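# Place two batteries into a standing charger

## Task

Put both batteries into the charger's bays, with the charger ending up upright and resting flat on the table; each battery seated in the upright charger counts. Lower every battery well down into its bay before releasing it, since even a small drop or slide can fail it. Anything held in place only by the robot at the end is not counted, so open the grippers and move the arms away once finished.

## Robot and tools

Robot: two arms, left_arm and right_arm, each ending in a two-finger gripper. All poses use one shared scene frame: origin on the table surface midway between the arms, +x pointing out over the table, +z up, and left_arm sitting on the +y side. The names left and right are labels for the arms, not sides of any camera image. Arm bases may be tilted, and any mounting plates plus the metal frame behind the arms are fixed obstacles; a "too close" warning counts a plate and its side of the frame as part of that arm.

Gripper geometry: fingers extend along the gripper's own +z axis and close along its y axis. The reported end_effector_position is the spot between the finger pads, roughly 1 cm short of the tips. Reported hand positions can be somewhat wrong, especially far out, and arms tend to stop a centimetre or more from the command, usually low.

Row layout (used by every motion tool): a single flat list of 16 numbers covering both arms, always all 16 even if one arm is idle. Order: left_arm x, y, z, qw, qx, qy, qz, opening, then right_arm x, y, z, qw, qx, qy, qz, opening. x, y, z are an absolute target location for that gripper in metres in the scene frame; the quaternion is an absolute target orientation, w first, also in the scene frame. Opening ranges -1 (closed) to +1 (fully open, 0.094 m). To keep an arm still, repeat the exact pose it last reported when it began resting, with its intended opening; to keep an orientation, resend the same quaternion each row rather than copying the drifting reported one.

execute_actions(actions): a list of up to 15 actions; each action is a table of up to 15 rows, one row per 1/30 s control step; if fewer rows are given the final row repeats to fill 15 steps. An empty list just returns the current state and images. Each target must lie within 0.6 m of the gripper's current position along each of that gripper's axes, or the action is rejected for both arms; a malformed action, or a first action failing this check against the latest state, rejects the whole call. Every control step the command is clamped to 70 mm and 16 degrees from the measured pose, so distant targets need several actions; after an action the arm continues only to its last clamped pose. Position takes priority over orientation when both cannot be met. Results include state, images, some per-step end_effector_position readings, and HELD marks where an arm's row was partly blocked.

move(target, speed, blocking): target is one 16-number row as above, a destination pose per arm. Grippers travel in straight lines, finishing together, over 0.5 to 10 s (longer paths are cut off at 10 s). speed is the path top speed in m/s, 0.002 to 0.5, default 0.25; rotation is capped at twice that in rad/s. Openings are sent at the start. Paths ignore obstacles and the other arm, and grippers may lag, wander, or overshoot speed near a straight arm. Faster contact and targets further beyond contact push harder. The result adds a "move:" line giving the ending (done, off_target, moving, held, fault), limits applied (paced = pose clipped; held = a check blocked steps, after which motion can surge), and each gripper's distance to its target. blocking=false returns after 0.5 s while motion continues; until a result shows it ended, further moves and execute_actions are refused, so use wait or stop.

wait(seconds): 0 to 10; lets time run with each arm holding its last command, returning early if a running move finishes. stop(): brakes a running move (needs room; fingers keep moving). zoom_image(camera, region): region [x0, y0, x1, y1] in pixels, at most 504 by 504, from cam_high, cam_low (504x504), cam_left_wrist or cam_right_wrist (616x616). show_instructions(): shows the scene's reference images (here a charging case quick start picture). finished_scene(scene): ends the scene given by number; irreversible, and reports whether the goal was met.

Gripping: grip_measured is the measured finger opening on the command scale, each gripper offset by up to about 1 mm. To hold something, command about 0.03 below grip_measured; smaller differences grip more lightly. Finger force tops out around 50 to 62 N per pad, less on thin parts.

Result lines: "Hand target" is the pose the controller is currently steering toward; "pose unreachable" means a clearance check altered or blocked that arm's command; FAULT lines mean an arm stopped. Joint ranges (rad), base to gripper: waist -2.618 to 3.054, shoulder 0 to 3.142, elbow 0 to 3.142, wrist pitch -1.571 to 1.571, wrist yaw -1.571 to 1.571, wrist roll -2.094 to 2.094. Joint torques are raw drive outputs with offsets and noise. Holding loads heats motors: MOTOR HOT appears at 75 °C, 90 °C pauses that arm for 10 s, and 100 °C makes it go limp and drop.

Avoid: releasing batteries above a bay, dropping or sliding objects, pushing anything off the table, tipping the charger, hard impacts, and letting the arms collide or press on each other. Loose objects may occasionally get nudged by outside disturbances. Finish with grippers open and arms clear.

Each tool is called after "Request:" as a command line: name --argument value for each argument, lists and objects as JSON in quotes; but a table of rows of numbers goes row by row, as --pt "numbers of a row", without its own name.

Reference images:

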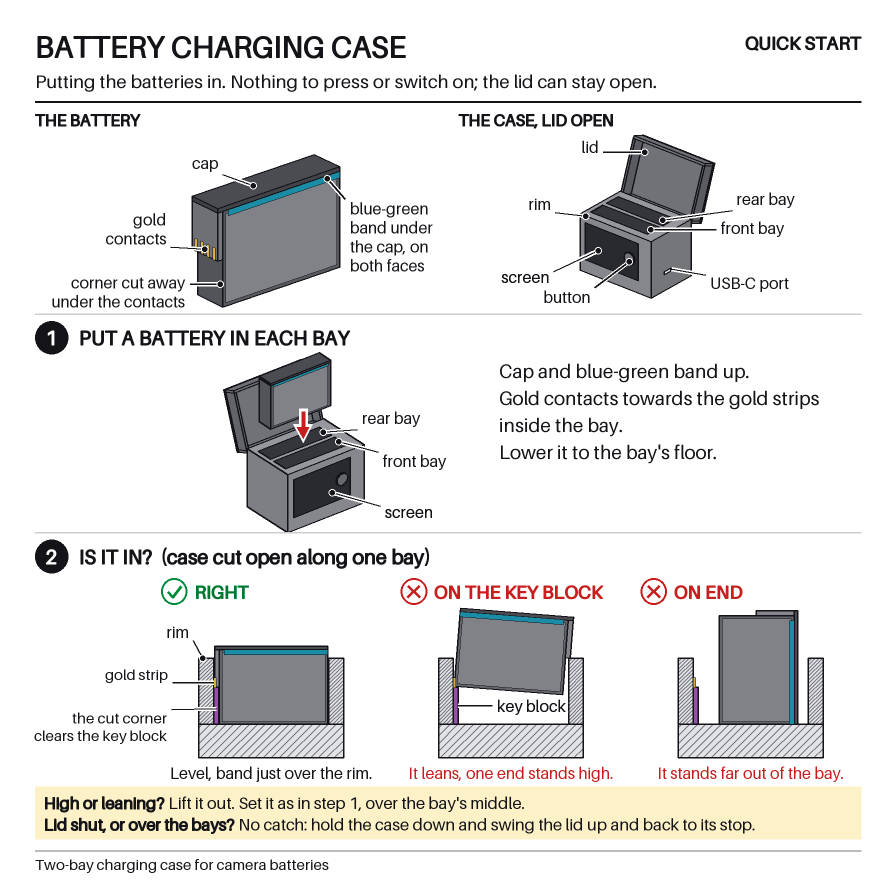

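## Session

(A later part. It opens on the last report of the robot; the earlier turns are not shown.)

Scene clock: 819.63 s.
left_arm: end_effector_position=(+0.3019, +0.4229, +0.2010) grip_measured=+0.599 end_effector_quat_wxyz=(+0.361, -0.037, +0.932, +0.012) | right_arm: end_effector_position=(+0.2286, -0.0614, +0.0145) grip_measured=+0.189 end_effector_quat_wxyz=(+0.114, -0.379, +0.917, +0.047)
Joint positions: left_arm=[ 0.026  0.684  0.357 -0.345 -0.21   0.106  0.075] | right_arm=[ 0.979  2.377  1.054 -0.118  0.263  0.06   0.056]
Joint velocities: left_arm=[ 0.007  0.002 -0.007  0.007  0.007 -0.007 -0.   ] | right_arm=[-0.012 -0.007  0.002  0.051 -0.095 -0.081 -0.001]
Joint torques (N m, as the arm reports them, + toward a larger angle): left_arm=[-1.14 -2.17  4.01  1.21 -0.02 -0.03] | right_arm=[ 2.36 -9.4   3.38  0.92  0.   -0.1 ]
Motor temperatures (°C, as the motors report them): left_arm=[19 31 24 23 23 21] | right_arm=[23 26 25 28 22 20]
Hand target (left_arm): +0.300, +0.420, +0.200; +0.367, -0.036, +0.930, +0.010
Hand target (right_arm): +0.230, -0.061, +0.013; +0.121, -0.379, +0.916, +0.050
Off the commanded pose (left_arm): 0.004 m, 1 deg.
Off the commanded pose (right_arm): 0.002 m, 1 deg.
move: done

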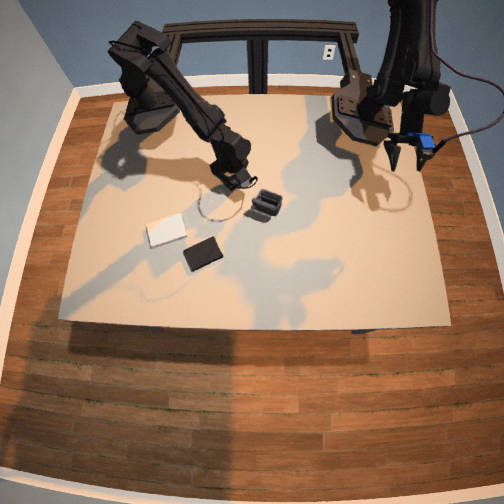

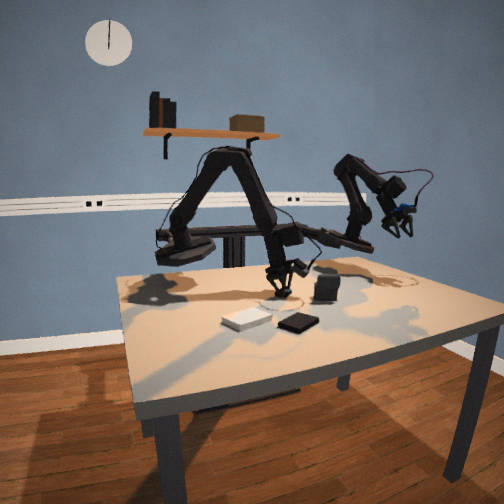

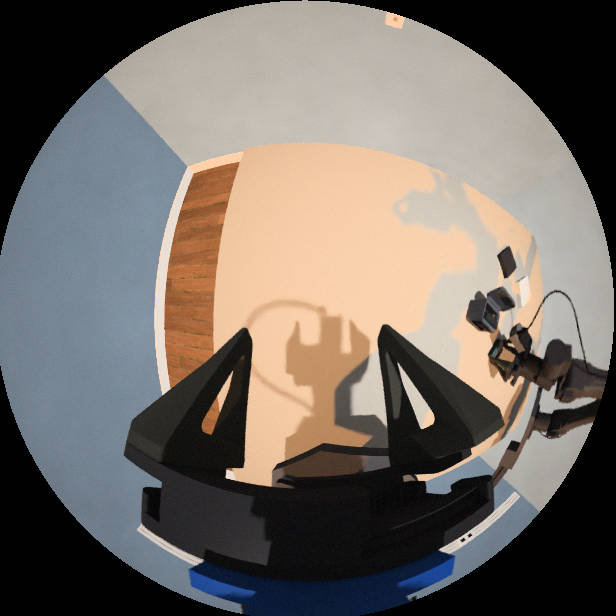

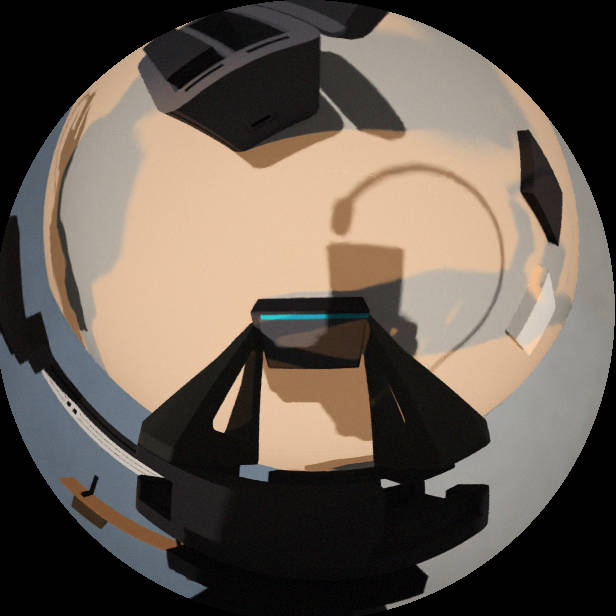

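Request:
move --target '[0.30,0.42,0.20,0.367,-0.036,0.930,0.010,0.6, 0.225,-0.07,0.045,0.1206,-0.3794,0.916,0.05,0.15]' --speed 0.06

Request:
move --target '[0.30,0.42,0.20,0.367,-0.036,0.930,0.010,0.6, 0.22,-0.14,0.04,0.1206,-0.3794,0.916,0.05,0.15]' --speed 0.08

Request:
move --target '[0.30,0.42,0.20,0.367,-0.036,0.930,0.010,0.6, 0.22,-0.14,0.0135,0.1206,-0.3794,0.916,0.05,0.15]' --speed 0.02

Scene clock: 824.87 s.
left_arm: end_effector_position=(+0.3019, +0.4229, +0.2010) grip_measured=+0.599 end_effector_quat_wxyz=(+0.361, -0.037, +0.932, +0.012) | right_arm: end_effector_position=(+0.2272, -0.0715, +0.0354) grip_measured=+0.189 end_effector_quat_wxyz=(+0.114, -0.379, +0.917, +0.047)
Joint positions: left_arm=[ 0.026  0.684  0.357 -0.345 -0.21   0.106  0.075] | right_arm=[ 0.979  2.288  1.016 -0.17   0.263  0.06   0.056]
Joint velocities: left_arm=[-0.002 -0.012 -0.007  0.022 -0.037  0.022 -0.   ] | right_arm=[-0.017 -0.012 -0.007 -0.022  0.007 -0.037  0.   ]
Joint torques (N m, as the arm reports them, + toward a larger angle): left_arm=[-1.22 -2.16  4.09  1.21 -0.01 -0.05] | right_arm=[  3.88 -11.54   3.4    0.59   0.03   0.07]
Motor temperatures (°C, as the motors report them): left_arm=[19 31 24 24 23 21] | right_arm=[23 26 25 28 22 20]
Hand target (left_arm): +0.300, +0.420, +0.200; +0.367, -0.036, +0.930, +0.010
Hand target (right_arm): +0.225, -0.070, +0.045; +0.121, -0.380, +0.916, +0.050
Off the commanded pose (left_arm): 0.004 m, 1 deg.
Off the commanded pose (right_arm): 0.010 m, 1 deg.
move: done

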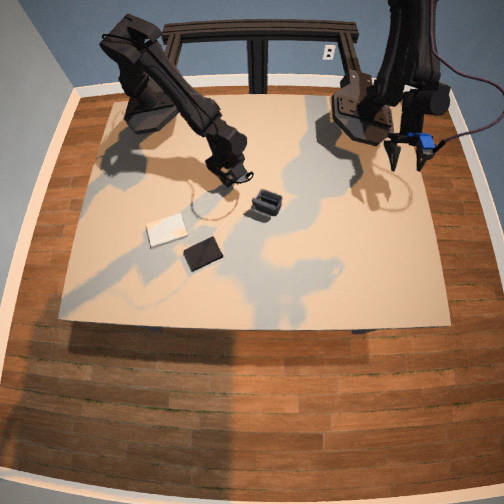

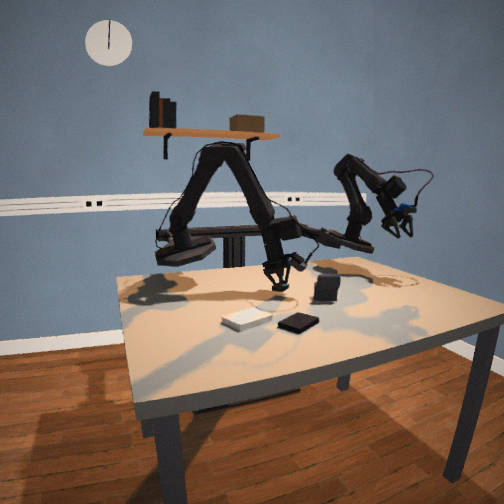

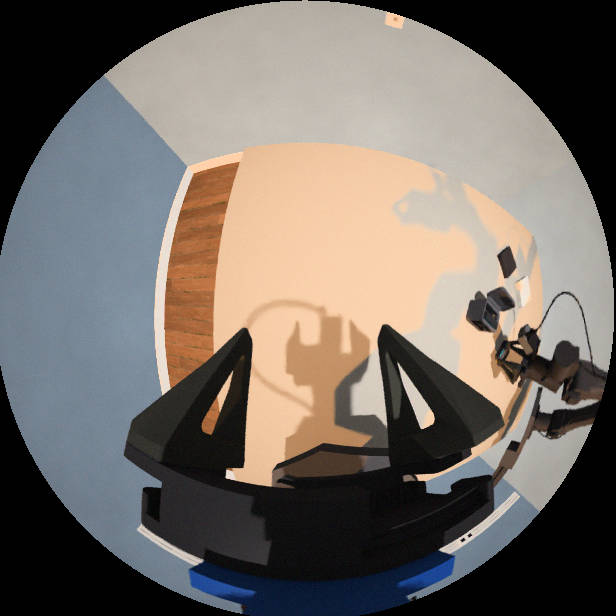

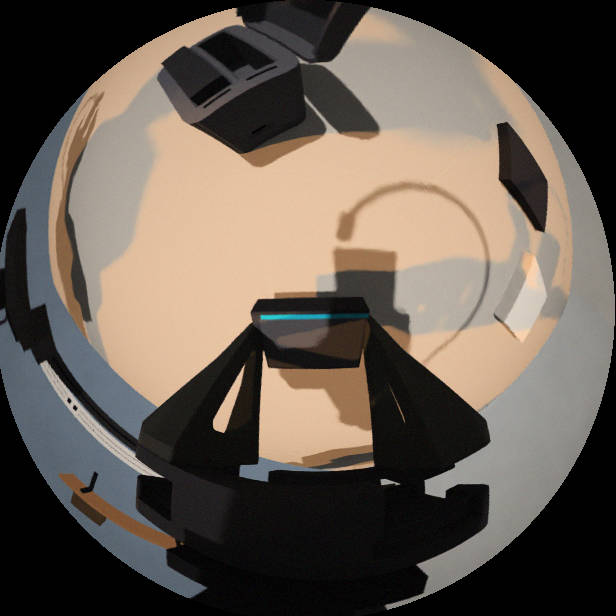

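Scene clock: 826.23 s.
left_arm: end_effector_position=(+0.3019, +0.4229, +0.2010) grip_measured=+0.599 end_effector_quat_wxyz=(+0.361, -0.037, +0.932, +0.012) | right_arm: end_effector_position=(+0.2124, -0.1441, +0.0316) grip_measured=+0.189 end_effector_quat_wxyz=(+0.099, -0.382, +0.918, +0.040)
Joint positions: left_arm=[ 0.026  0.684  0.357 -0.345 -0.21   0.106  0.075] | right_arm=[ 0.857  2.126  0.75  -0.069  0.247 -0.062  0.056]
Joint velocities: left_arm=[ 0.012  0.007  0.012  0.022 -0.022 -0.022 -0.001] | right_arm=[-0.012  0.007 -0.007 -0.007  0.007 -0.066 -0.   ]
Joint torques (N m, as the arm reports them, + toward a larger angle): left_arm=[-1.14 -2.29  4.13  1.22 -0.02 -0.05] | right_arm=[ 2.05 -9.93  2.8   0.85 -0.07 -0.11]
Motor temperatures (°C, as the motors report them): left_arm=[19 31 24 24 23 21] | right_arm=[23 26 25 28 22 20]
Hand target (left_arm): +0.300, +0.420, +0.200; +0.367, -0.036, +0.930, +0.010
Hand target (right_arm): +0.220, -0.139, +0.040; +0.120, -0.379, +0.916, +0.051
Off the commanded pose (left_arm): 0.004 m, 1 deg.
Off the commanded pose (right_arm): 0.012 m, 3 deg.
move: off_target (right_arm)

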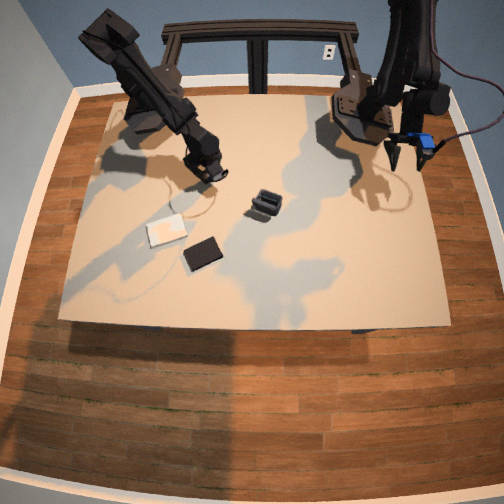

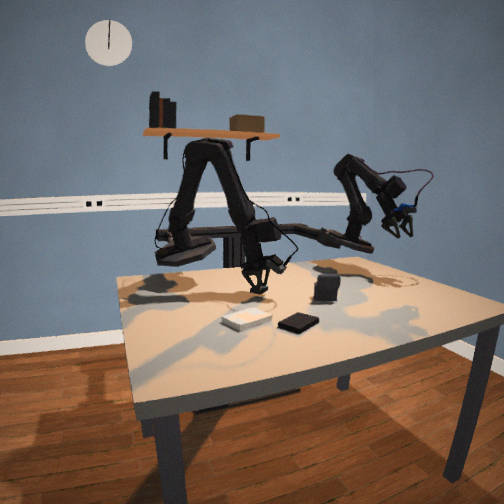

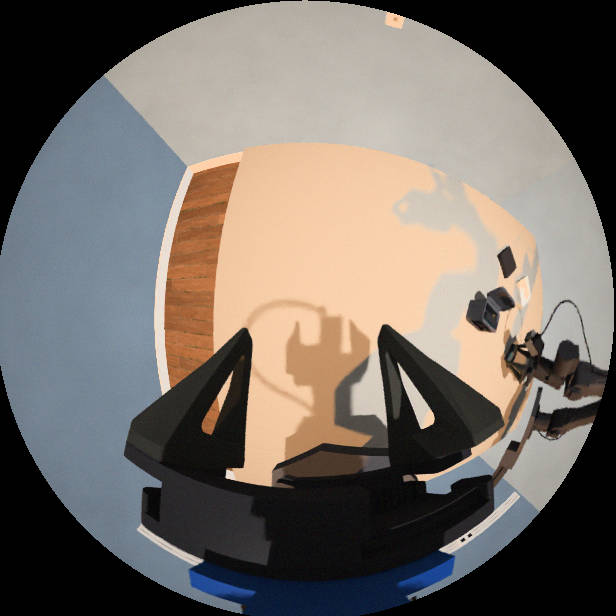

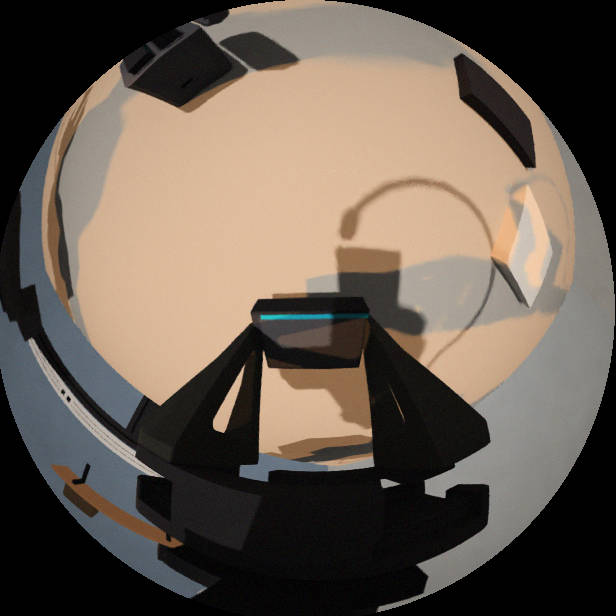

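Scene clock: 827.80 s.
left_arm: end_effector_position=(+0.3019, +0.4229, +0.2010) grip_measured=+0.599 end_effector_quat_wxyz=(+0.361, -0.037, +0.932, +0.012) | right_arm: end_effector_position=(+0.2225, -0.1383, +0.0165) grip_measured=+0.189 end_effector_quat_wxyz=(+0.119, -0.377, +0.917, +0.046)
Joint positions: left_arm=[ 0.026  0.684  0.357 -0.345 -0.21   0.106  0.075] | right_arm=[ 0.834  2.194  0.75   0.048  0.245 -0.088  0.056]
Joint velocities: left_arm=[ 0.007 -0.007 -0.012 -0.037  0.037 -0.051  0.001] | right_arm=[ 0.012  0.002 -0.012  0.081  0.007 -0.007 -0.   ]
Joint torques (N m, as the arm reports them, + toward a larger angle): left_arm=[-1.05 -2.21  4.1   1.2   0.   -0.05] | right_arm=[ 1.88 -7.28  1.7   0.95 -0.07 -0.11]
Motor temperatures (°C, as the motors report them): left_arm=[19 31 24 24 23 21] | right_arm=[23 26 25 28 22 20]
Hand target (left_arm): +0.300, +0.420, +0.200; +0.367, -0.036, +0.930, +0.010
Hand target (right_arm): +0.220, -0.140, +0.013; +0.120, -0.379, +0.916, +0.050
Off the commanded pose (left_arm): 0.004 m, 1 deg.
Off the commanded pose (right_arm): 0.004 m, 1 deg.
move: done

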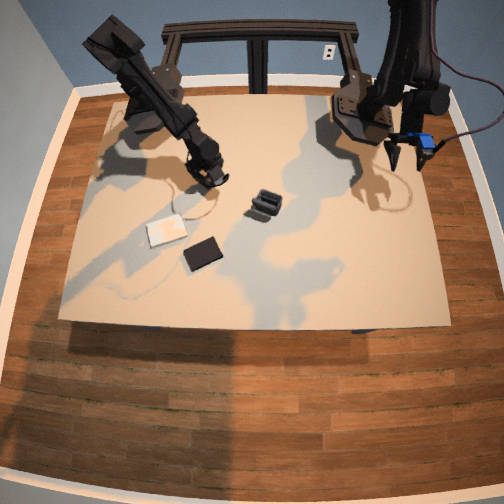

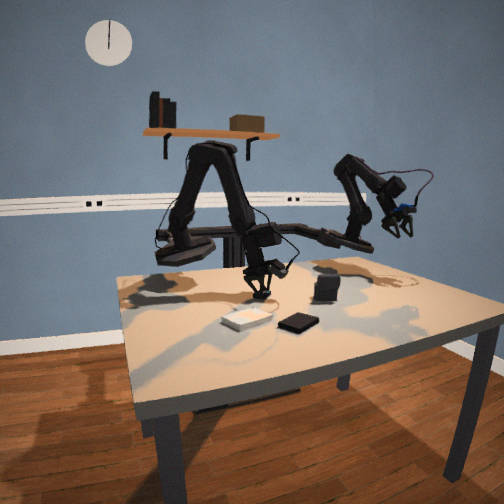

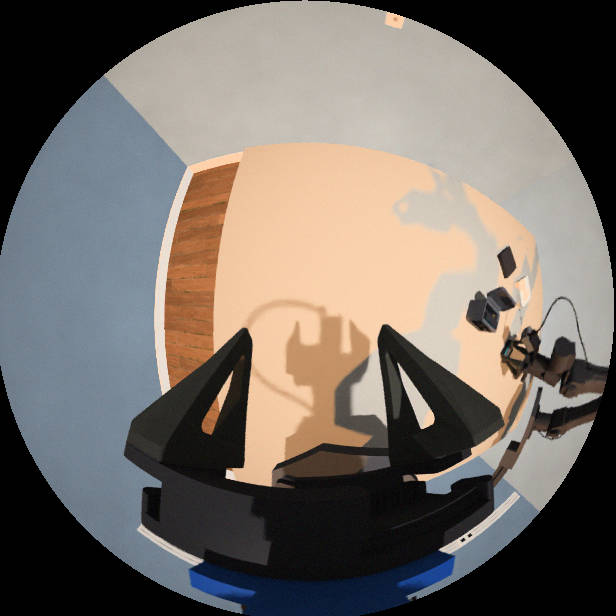

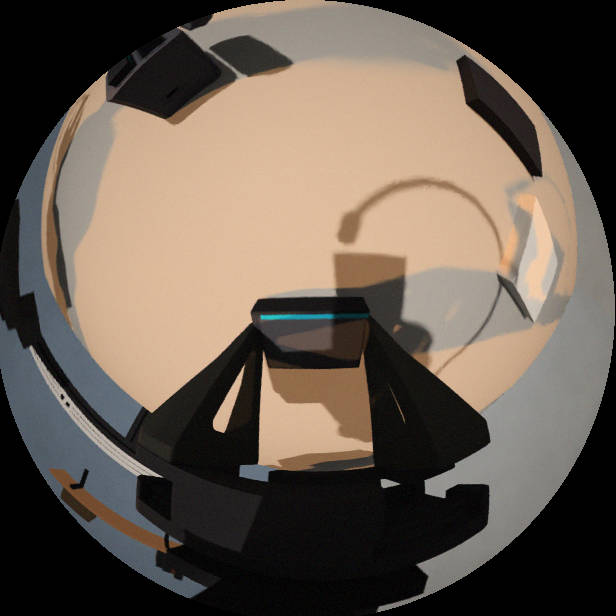

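Request:
move --target '[0.30,0.42,0.20,0.367,-0.036,0.930,0.010,0.6, 0.222,-0.139,0.011,0.1206,-0.3794,0.916,0.05,0.15]' --speed 0.01

Scene clock: 830.90 s.
left_arm: end_effector_position=(+0.3019, +0.4229, +0.2010) grip_measured=+0.599 end_effector_quat_wxyz=(+0.361, -0.037, +0.932, +0.012) | right_arm: end_effector_position=(+0.2216, -0.1386, +0.0137) grip_measured=+0.189 end_effector_quat_wxyz=(+0.117, -0.379, +0.917, +0.047)
Joint positions: left_arm=[ 0.026  0.684  0.357 -0.345 -0.21   0.106  0.075] | right_arm=[ 0.831  2.203  0.75   0.055  0.242 -0.093  0.056]
Joint velocities: left_arm=[ 0.002 -0.027 -0.002 -0.037 -0.051  0.007  0.001] | right_arm=[ 0.007 -0.002 -0.007  0.037 -0.007  0.007 -0.001]
Joint torques (N m, as the arm reports them, + toward a larger angle): left_arm=[-1.06 -2.24  4.16  1.21 -0.04 -0.03] | right_arm=[ 1.81 -7.13  2.63  0.95 -0.05 -0.11]
Motor temperatures (°C, as the motors report them): left_arm=[19 31 24 24 23 21] | right_arm=[23 26 24 28 22 20]
Hand target (left_arm): +0.300, +0.420, +0.200; +0.367, -0.036, +0.930, +0.010
Hand target (right_arm): +0.222, -0.139, +0.011; +0.120, -0.379, +0.916, +0.050
Off the commanded pose (left_arm): 0.004 m, 1 deg.
Off the commanded pose (right_arm): 0.003 m, 1 deg.
move: done

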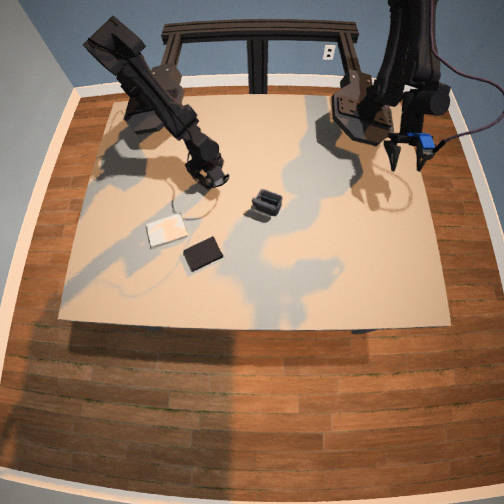

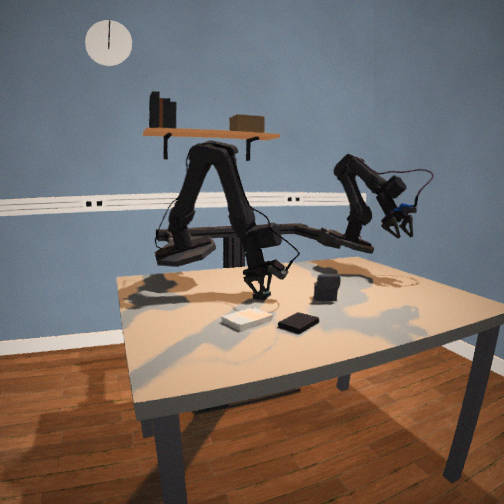

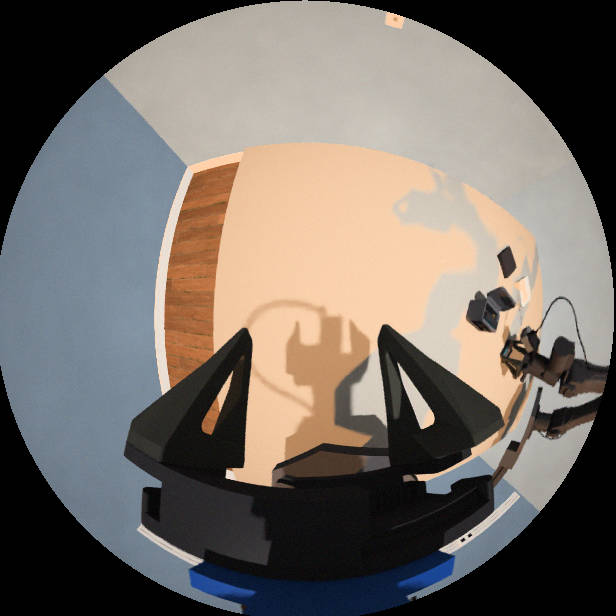

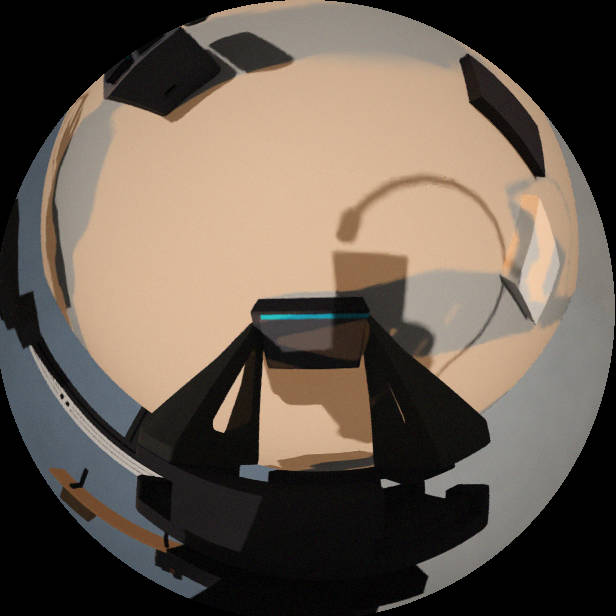

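Request:
move --target '[0.30,0.42,0.20,0.367,-0.036,0.930,0.010,0.6, 0.222,-0.139,0.0135,0.1206,-0.3794,0.916,0.05,0.6]' --speed 0.02

Request:
move --target '[0.30,0.42,0.20,0.367,-0.036,0.930,0.010,0.6, 0.226,-0.135,0.055,-0.1604,-0.3769,0.9098,-0.0664,0.6]' --speed 0.05

Request:
move --target '[0.30,0.42,0.20,0.367,-0.036,0.930,0.010,0.6, 0.227,-0.134,0.028,-0.1604,-0.3769,0.9098,-0.0664,0.6]' --speed 0.03

Scene clock: 836.73 s.
left_arm: end_effector_position=(+0.3019, +0.4229, +0.2010) grip_measured=+0.599 end_effector_quat_wxyz=(+0.361, -0.037, +0.932, +0.012) | right_arm: end_effector_position=(+0.2216, -0.1386, +0.0137) grip_measured=+0.598 end_effector_quat_wxyz=(+0.117, -0.379, +0.917, +0.047)
Joint positions: left_arm=[ 0.026  0.684  0.357 -0.345 -0.21   0.106  0.075] | right_arm=[ 0.831  2.203  0.75   0.055  0.242 -0.093  0.075]
Joint velocities: left_arm=[-0.012 -0.012  0.017 -0.022 -0.037  0.007  0.   ] | right_arm=[-0.012 -0.007  0.012  0.007  0.051 -0.037  0.001]
Joint torques (N m, as the arm reports them, + toward a larger angle): left_arm=[-1.08 -2.17  4.04  1.22 -0.03 -0.06] | right_arm=[ 1.92 -7.97  2.52  0.83 -0.06 -0.06]
Motor temperatures (°C, as the motors report them): left_arm=[19 30 24 24 23 21] | right_arm=[23 26 24 28 22 20]
Hand target (left_arm): +0.300, +0.420, +0.200; +0.367, -0.036, +0.930, +0.010
Hand target (right_arm): +0.222, -0.139, +0.014; +0.121, -0.379, +0.916, +0.050
Off the commanded pose (left_arm): 0.004 m, 1 deg.
Off the commanded pose (right_arm): 0.001 m, 1 deg.
move: done

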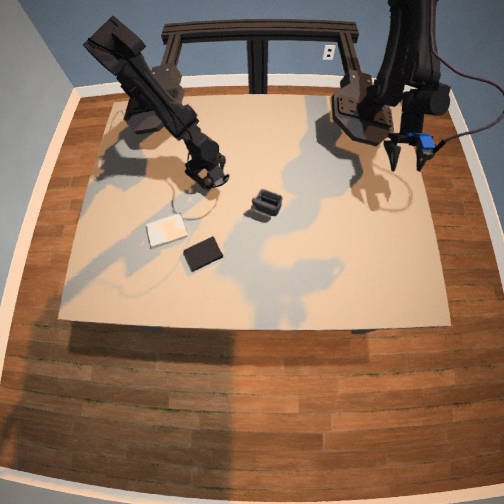

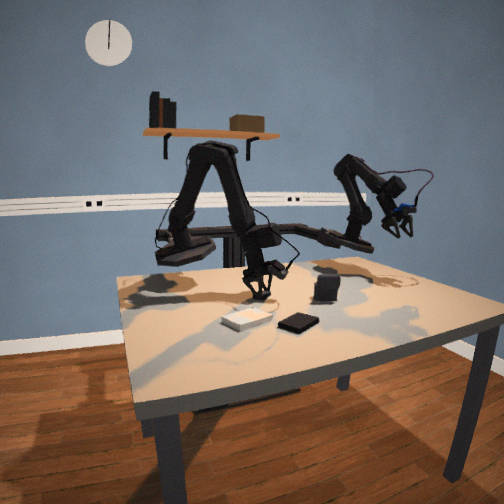

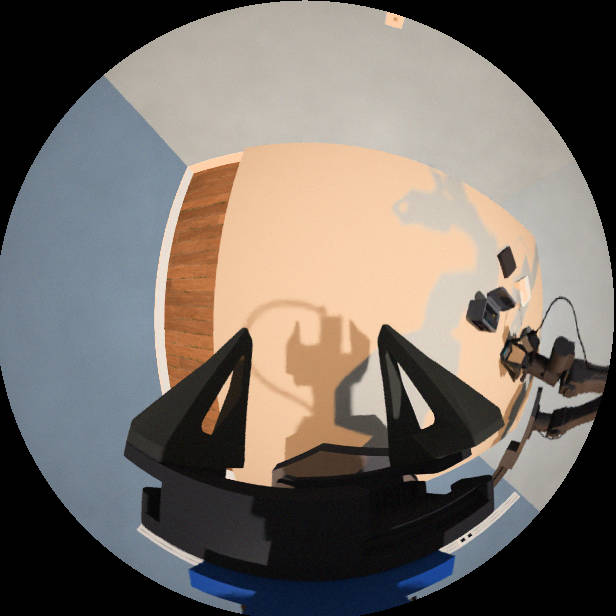

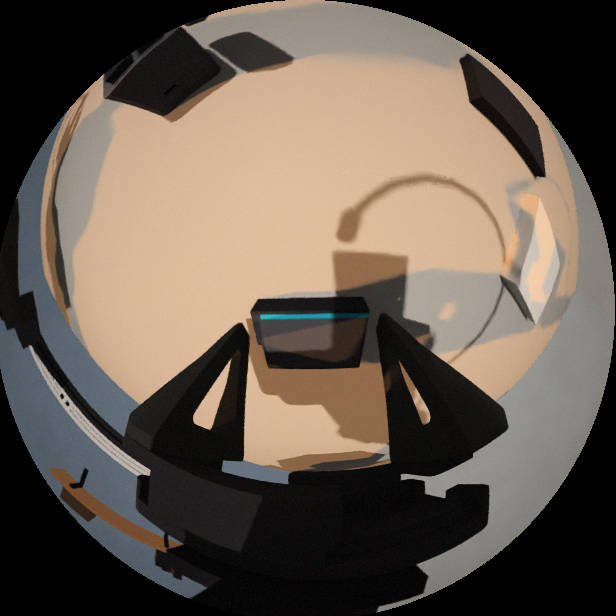

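Scene clock: 843.17 s.
left_arm: end_effector_position=(+0.3019, +0.4229, +0.2010) grip_measured=+0.599 end_effector_quat_wxyz=(+0.361, -0.037, +0.932, +0.012) | right_arm: end_effector_position=(+0.2257, -0.1450, +0.0511) grip_measured=+0.598 end_effector_quat_wxyz=(-0.168, -0.373, +0.910, -0.066)
Joint positions: left_arm=[ 0.026  0.684  0.357 -0.345 -0.21   0.106  0.075] | right_arm=[ 0.837  2.485  1.513 -1.062  0.239  0.076  0.075]
Joint velocities: left_arm=[-0.002 -0.007 -0.002  0.066  0.007 -0.037 -0.001] | right_arm=[ 0.027 -0.012  0.007  0.007 -0.022  0.007  0.   ]
Joint torques (N m, as the arm reports them, + toward a larger angle): left_arm=[-1.18 -2.16  4.06  1.19 -0.01 -0.03] | right_arm=[  4.74 -10.27   7.57  -0.77  -0.08   0.06]
Motor temperatures (°C, as the motors report them): left_arm=[19 30 24 24 23 21] | right_arm=[23 26 25 28 22 20]
Hand target (left_arm): +0.300, +0.420, +0.200; +0.367, -0.036, +0.930, +0.010
Hand target (right_arm): +0.227, -0.135, +0.057; -0.161, -0.376, +0.910, -0.064
Off the commanded pose (left_arm): 0.004 m, 1 deg.
Off the commanded pose (right_arm): 0.011 m, 1 deg.
move: off_target (right_arm)

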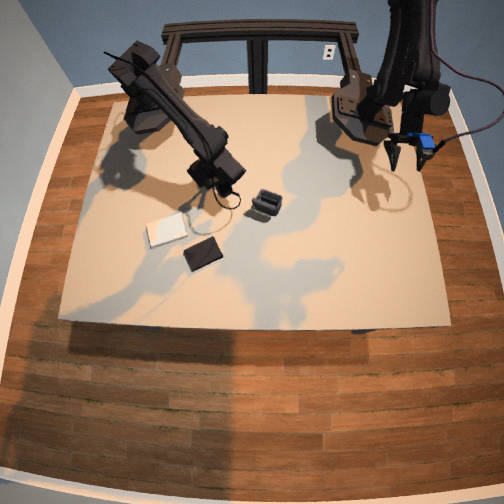

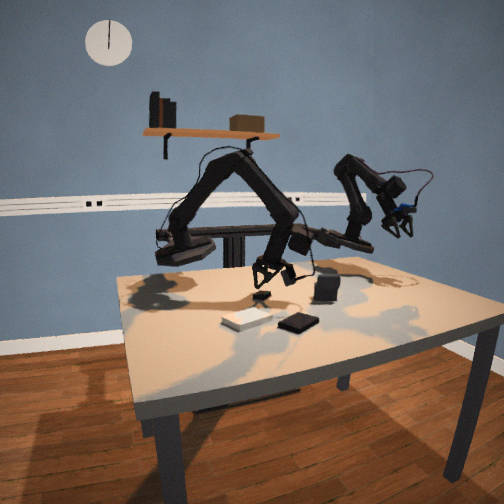

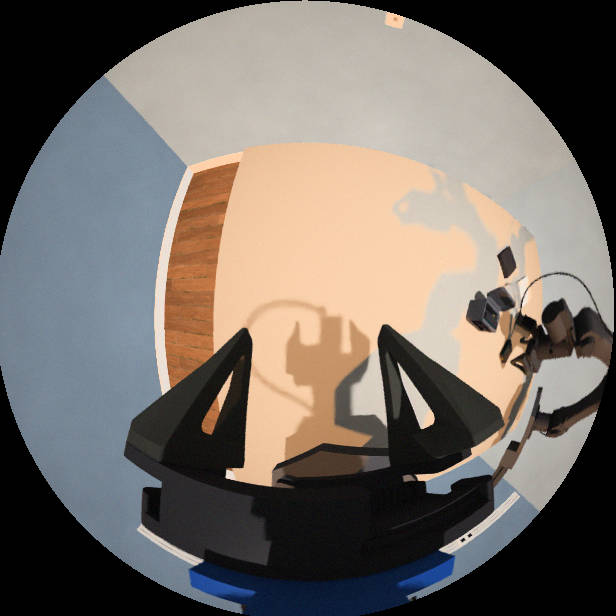

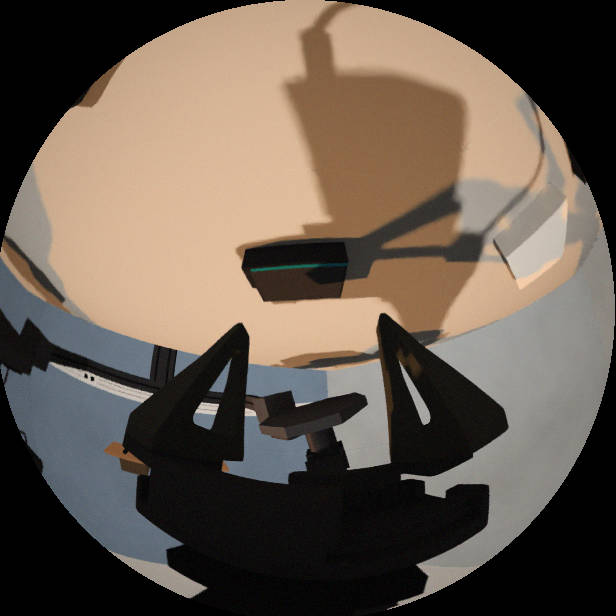

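Scene clock: 844.30 s.
left_arm: end_effector_position=(+0.3019, +0.4229, +0.2010) grip_measured=+0.599 end_effector_quat_wxyz=(+0.361, -0.037, +0.932, +0.012) | right_arm: end_effector_position=(+0.2177, -0.1439, +0.0268) grip_measured=+0.598 end_effector_quat_wxyz=(-0.180, -0.375, +0.907, -0.072)
Joint positions: left_arm=[ 0.026  0.684  0.357 -0.345 -0.21   0.106  0.075] | right_arm=[ 0.837  2.554  1.513 -1.019  0.239  0.076  0.075]
Joint velocities: left_arm=[-0.012 -0.002 -0.002 -0.007  0.022 -0.022 -0.001] | right_arm=[-0.002 -0.007 -0.007  0.037  0.051 -0.037  0.   ]
Joint torques (N m, as the arm reports them, + toward a larger angle): left_arm=[-1.04 -2.26  4.11  1.2  -0.02 -0.05] | right_arm=[  3.64 -10.45   6.74  -0.47   0.05  -0.09]
Motor temperatures (°C, as the motors report them): left_arm=[19 30 24 24 23 21] | right_arm=[23 26 25 28 22 20]
Hand target (left_arm): +0.300, +0.420, +0.200; +0.367, -0.036, +0.930, +0.010
Hand target (right_arm): +0.227, -0.134, +0.028; -0.160, -0.377, +0.910, -0.067
Off the commanded pose (left_arm): 0.004 m, 1 deg.
Off the commanded pose (right_arm): 0.014 m, 2 deg.
move: off_target (right_arm)

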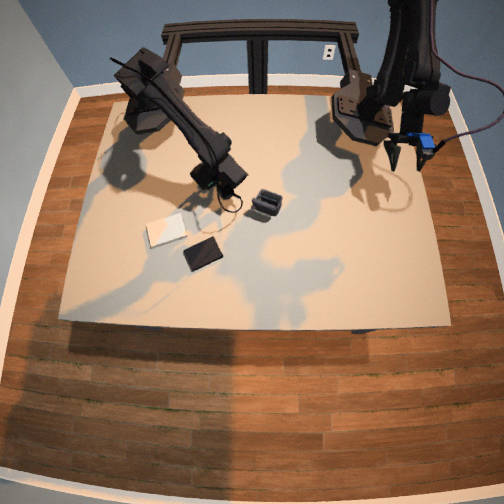

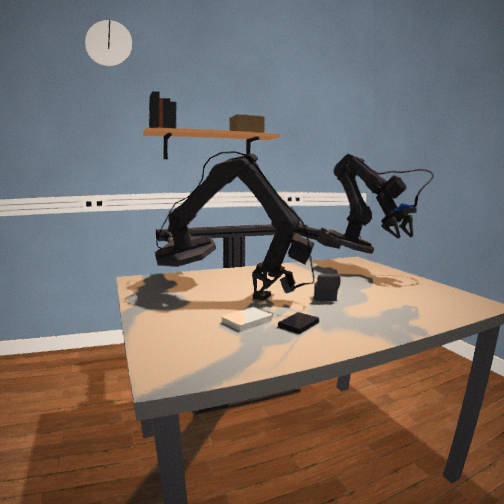

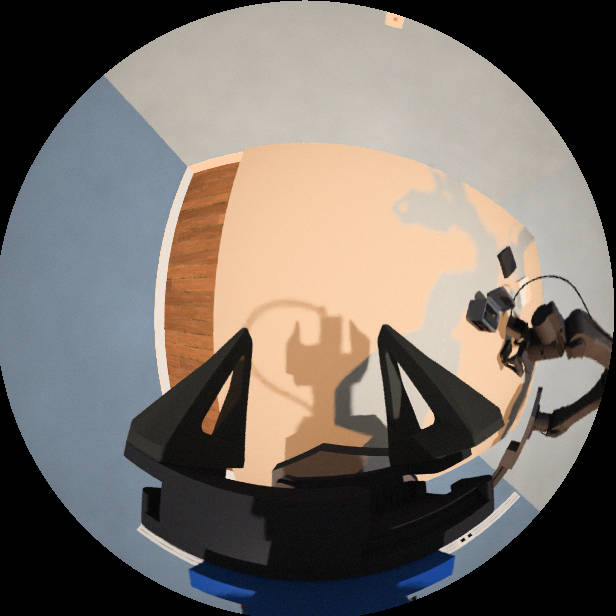

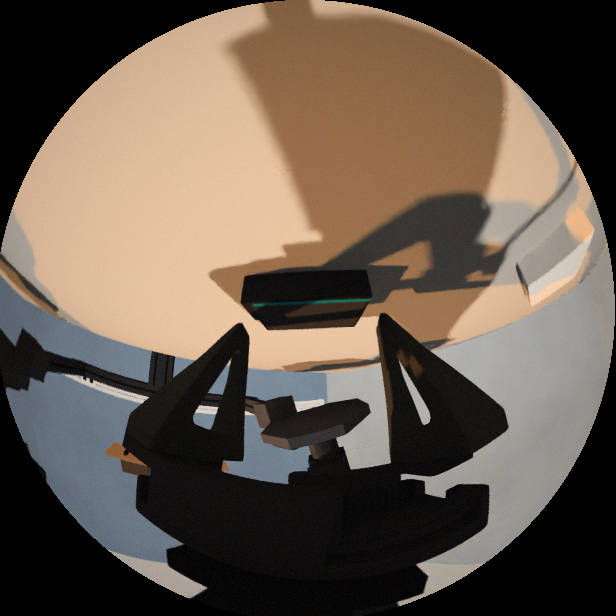

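Request:
move --target '[0.30,0.42,0.20,0.367,-0.036,0.930,0.010,0.6, 0.232,-0.130,0.032,-0.1604,-0.3769,0.9098,-0.0664,0.6]' --speed 0.02

Scene clock: 848.90 s.
left_arm: end_effector_position=(+0.3019, +0.4229, +0.2010) grip_measured=+0.599 end_effector_quat_wxyz=(+0.361, -0.037, +0.932, +0.012) | right_arm: end_effector_position=(+0.2266, -0.1358, +0.0279) grip_measured=+0.598 end_effector_quat_wxyz=(-0.168, -0.373, +0.910, -0.066)
Joint positions: left_arm=[ 0.026  0.684  0.357 -0.345 -0.21   0.106  0.075] | right_arm=[ 0.837  2.563  1.549 -1.02   0.239  0.076  0.075]
Joint velocities: left_arm=[-0.002  0.002 -0.007  0.139 -0.007 -0.022  0.   ] | right_arm=[ 0.002 -0.002 -0.002 -0.051 -0.051  0.007 -0.   ]
Joint torques (N m, as the arm reports them, + toward a larger angle): left_arm=[-1.08 -2.16  3.95  1.19  0.02 -0.04] | right_arm=[  3.77 -10.55   7.37  -0.7    0.04  -0.04]
Motor temperatures (°C, as the motors report them): left_arm=[19 30 24 24 23 21] | right_arm=[23 26 25 28 22 20]
Hand target (left_arm): +0.300, +0.420, +0.200; +0.367, -0.036, +0.930, +0.010
Hand target (right_arm): +0.232, -0.130, +0.032; -0.160, -0.377, +0.910, -0.066
Off the commanded pose (left_arm): 0.004 m, 1 deg.
Off the commanded pose (right_arm): 0.009 m, 1 deg.
move: done

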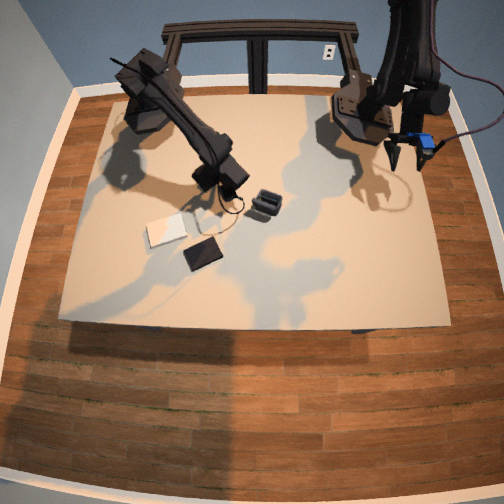

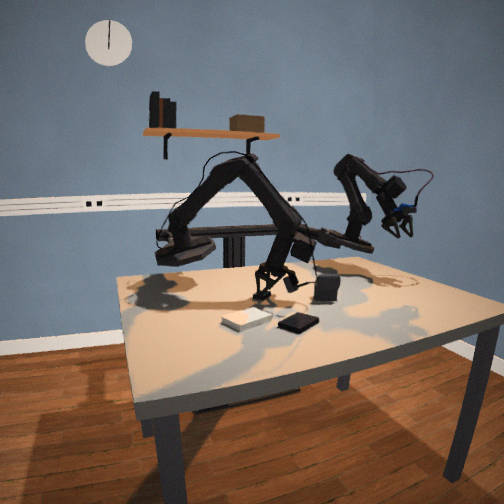

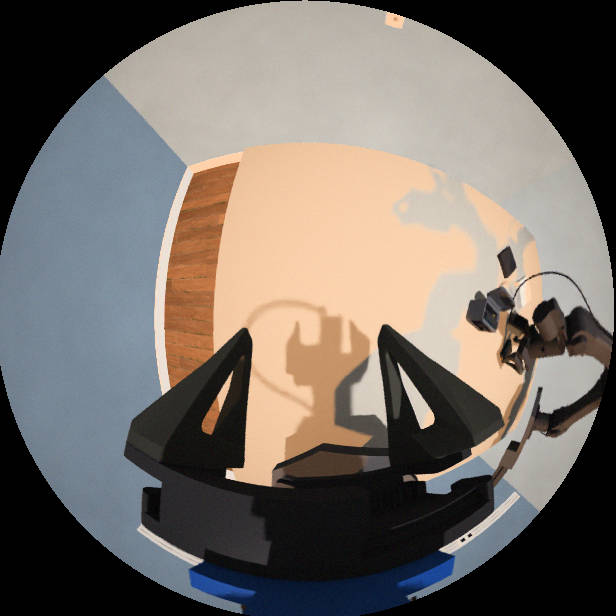

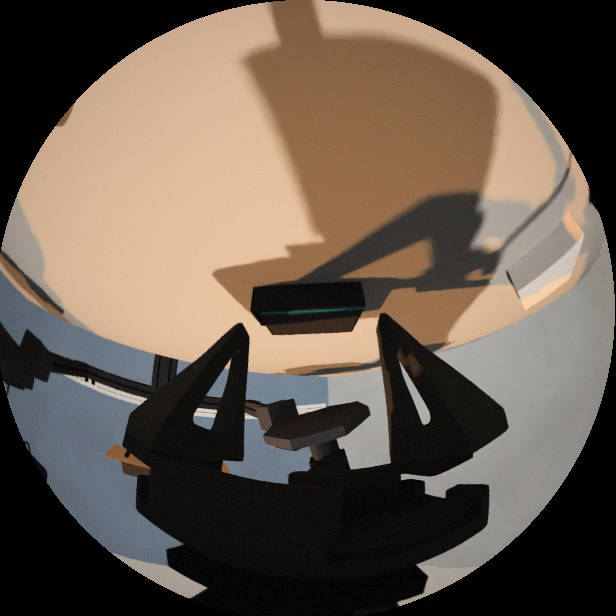

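Request:
move --target '[0.30,0.42,0.20,0.367,-0.036,0.930,0.010,0.6, 0.230,-0.132,0.013,-0.1604,-0.3769,0.9098,-0.0664,0.6]' --speed 0.02

Scene clock: 852.53 s.
left_arm: end_effector_position=(+0.3019, +0.4229, +0.2010) grip_measured=+0.599 end_effector_quat_wxyz=(+0.361, -0.037, +0.932, +0.012) | right_arm: end_effector_position=(+0.2225, -0.1352, +0.0141) grip_measured=+0.598 end_effector_quat_wxyz=(-0.172, -0.377, +0.908, -0.069)
Joint positions: left_arm=[ 0.026  0.684  0.357 -0.345 -0.21   0.106  0.075] | right_arm=[ 0.837  2.601  1.549 -0.993  0.241  0.07   0.075]
Joint velocities: left_arm=[-0.017 -0.002  0.007  0.051  0.007  0.022  0.   ] | right_arm=[-0.012 -0.002 -0.002 -0.037  0.037 -0.037  0.001]
Joint torques (N m, as the arm reports them, + toward a larger angle): left_arm=[-1.09 -2.13  4.02  1.2  -0.03 -0.03] | right_arm=[  2.77 -10.74   5.33  -0.48   0.08  -0.09]
Motor temperatures (°C, as the motors report them): left_arm=[19 30 24 24 23 21] | right_arm=[23 26 25 28 22 20]
Hand target (left_arm): +0.300, +0.420, +0.200; +0.367, -0.036, +0.930, +0.010
Hand target (right_arm): +0.230, -0.132, +0.013; -0.161, -0.377, +0.910, -0.066
Off the commanded pose (left_arm): 0.004 m, 1 deg.
Off the commanded pose (right_arm): 0.008 m, 1 deg.
move: done

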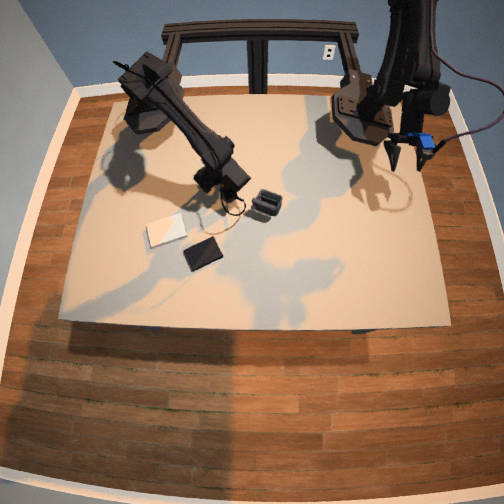

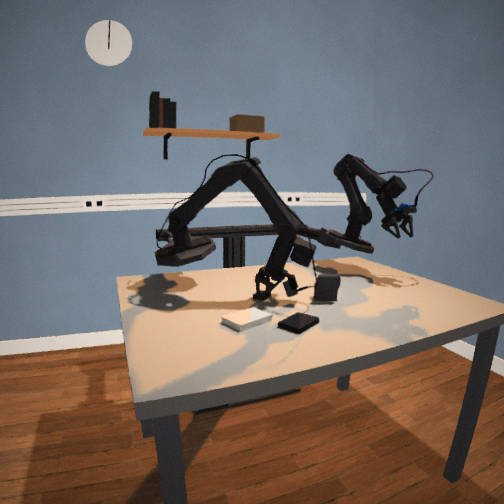

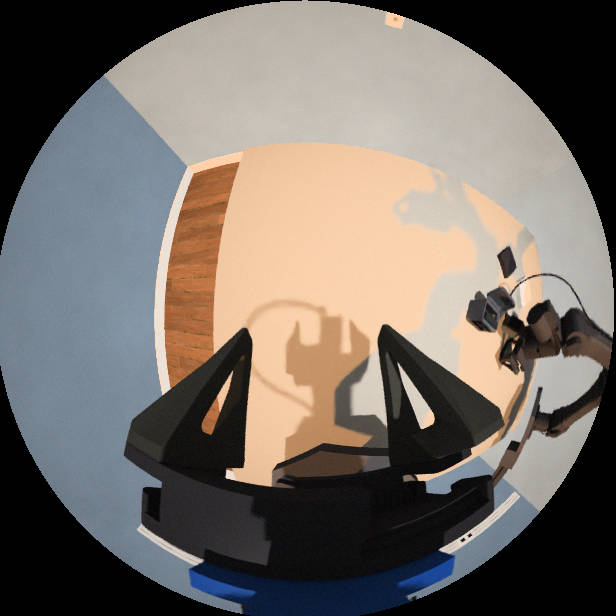

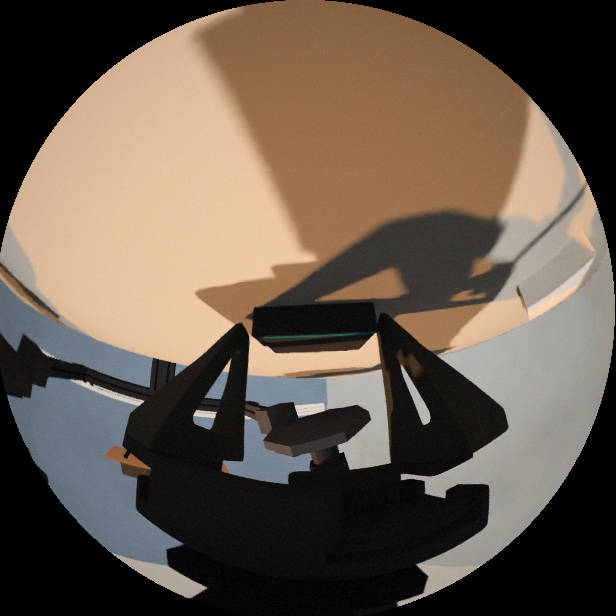

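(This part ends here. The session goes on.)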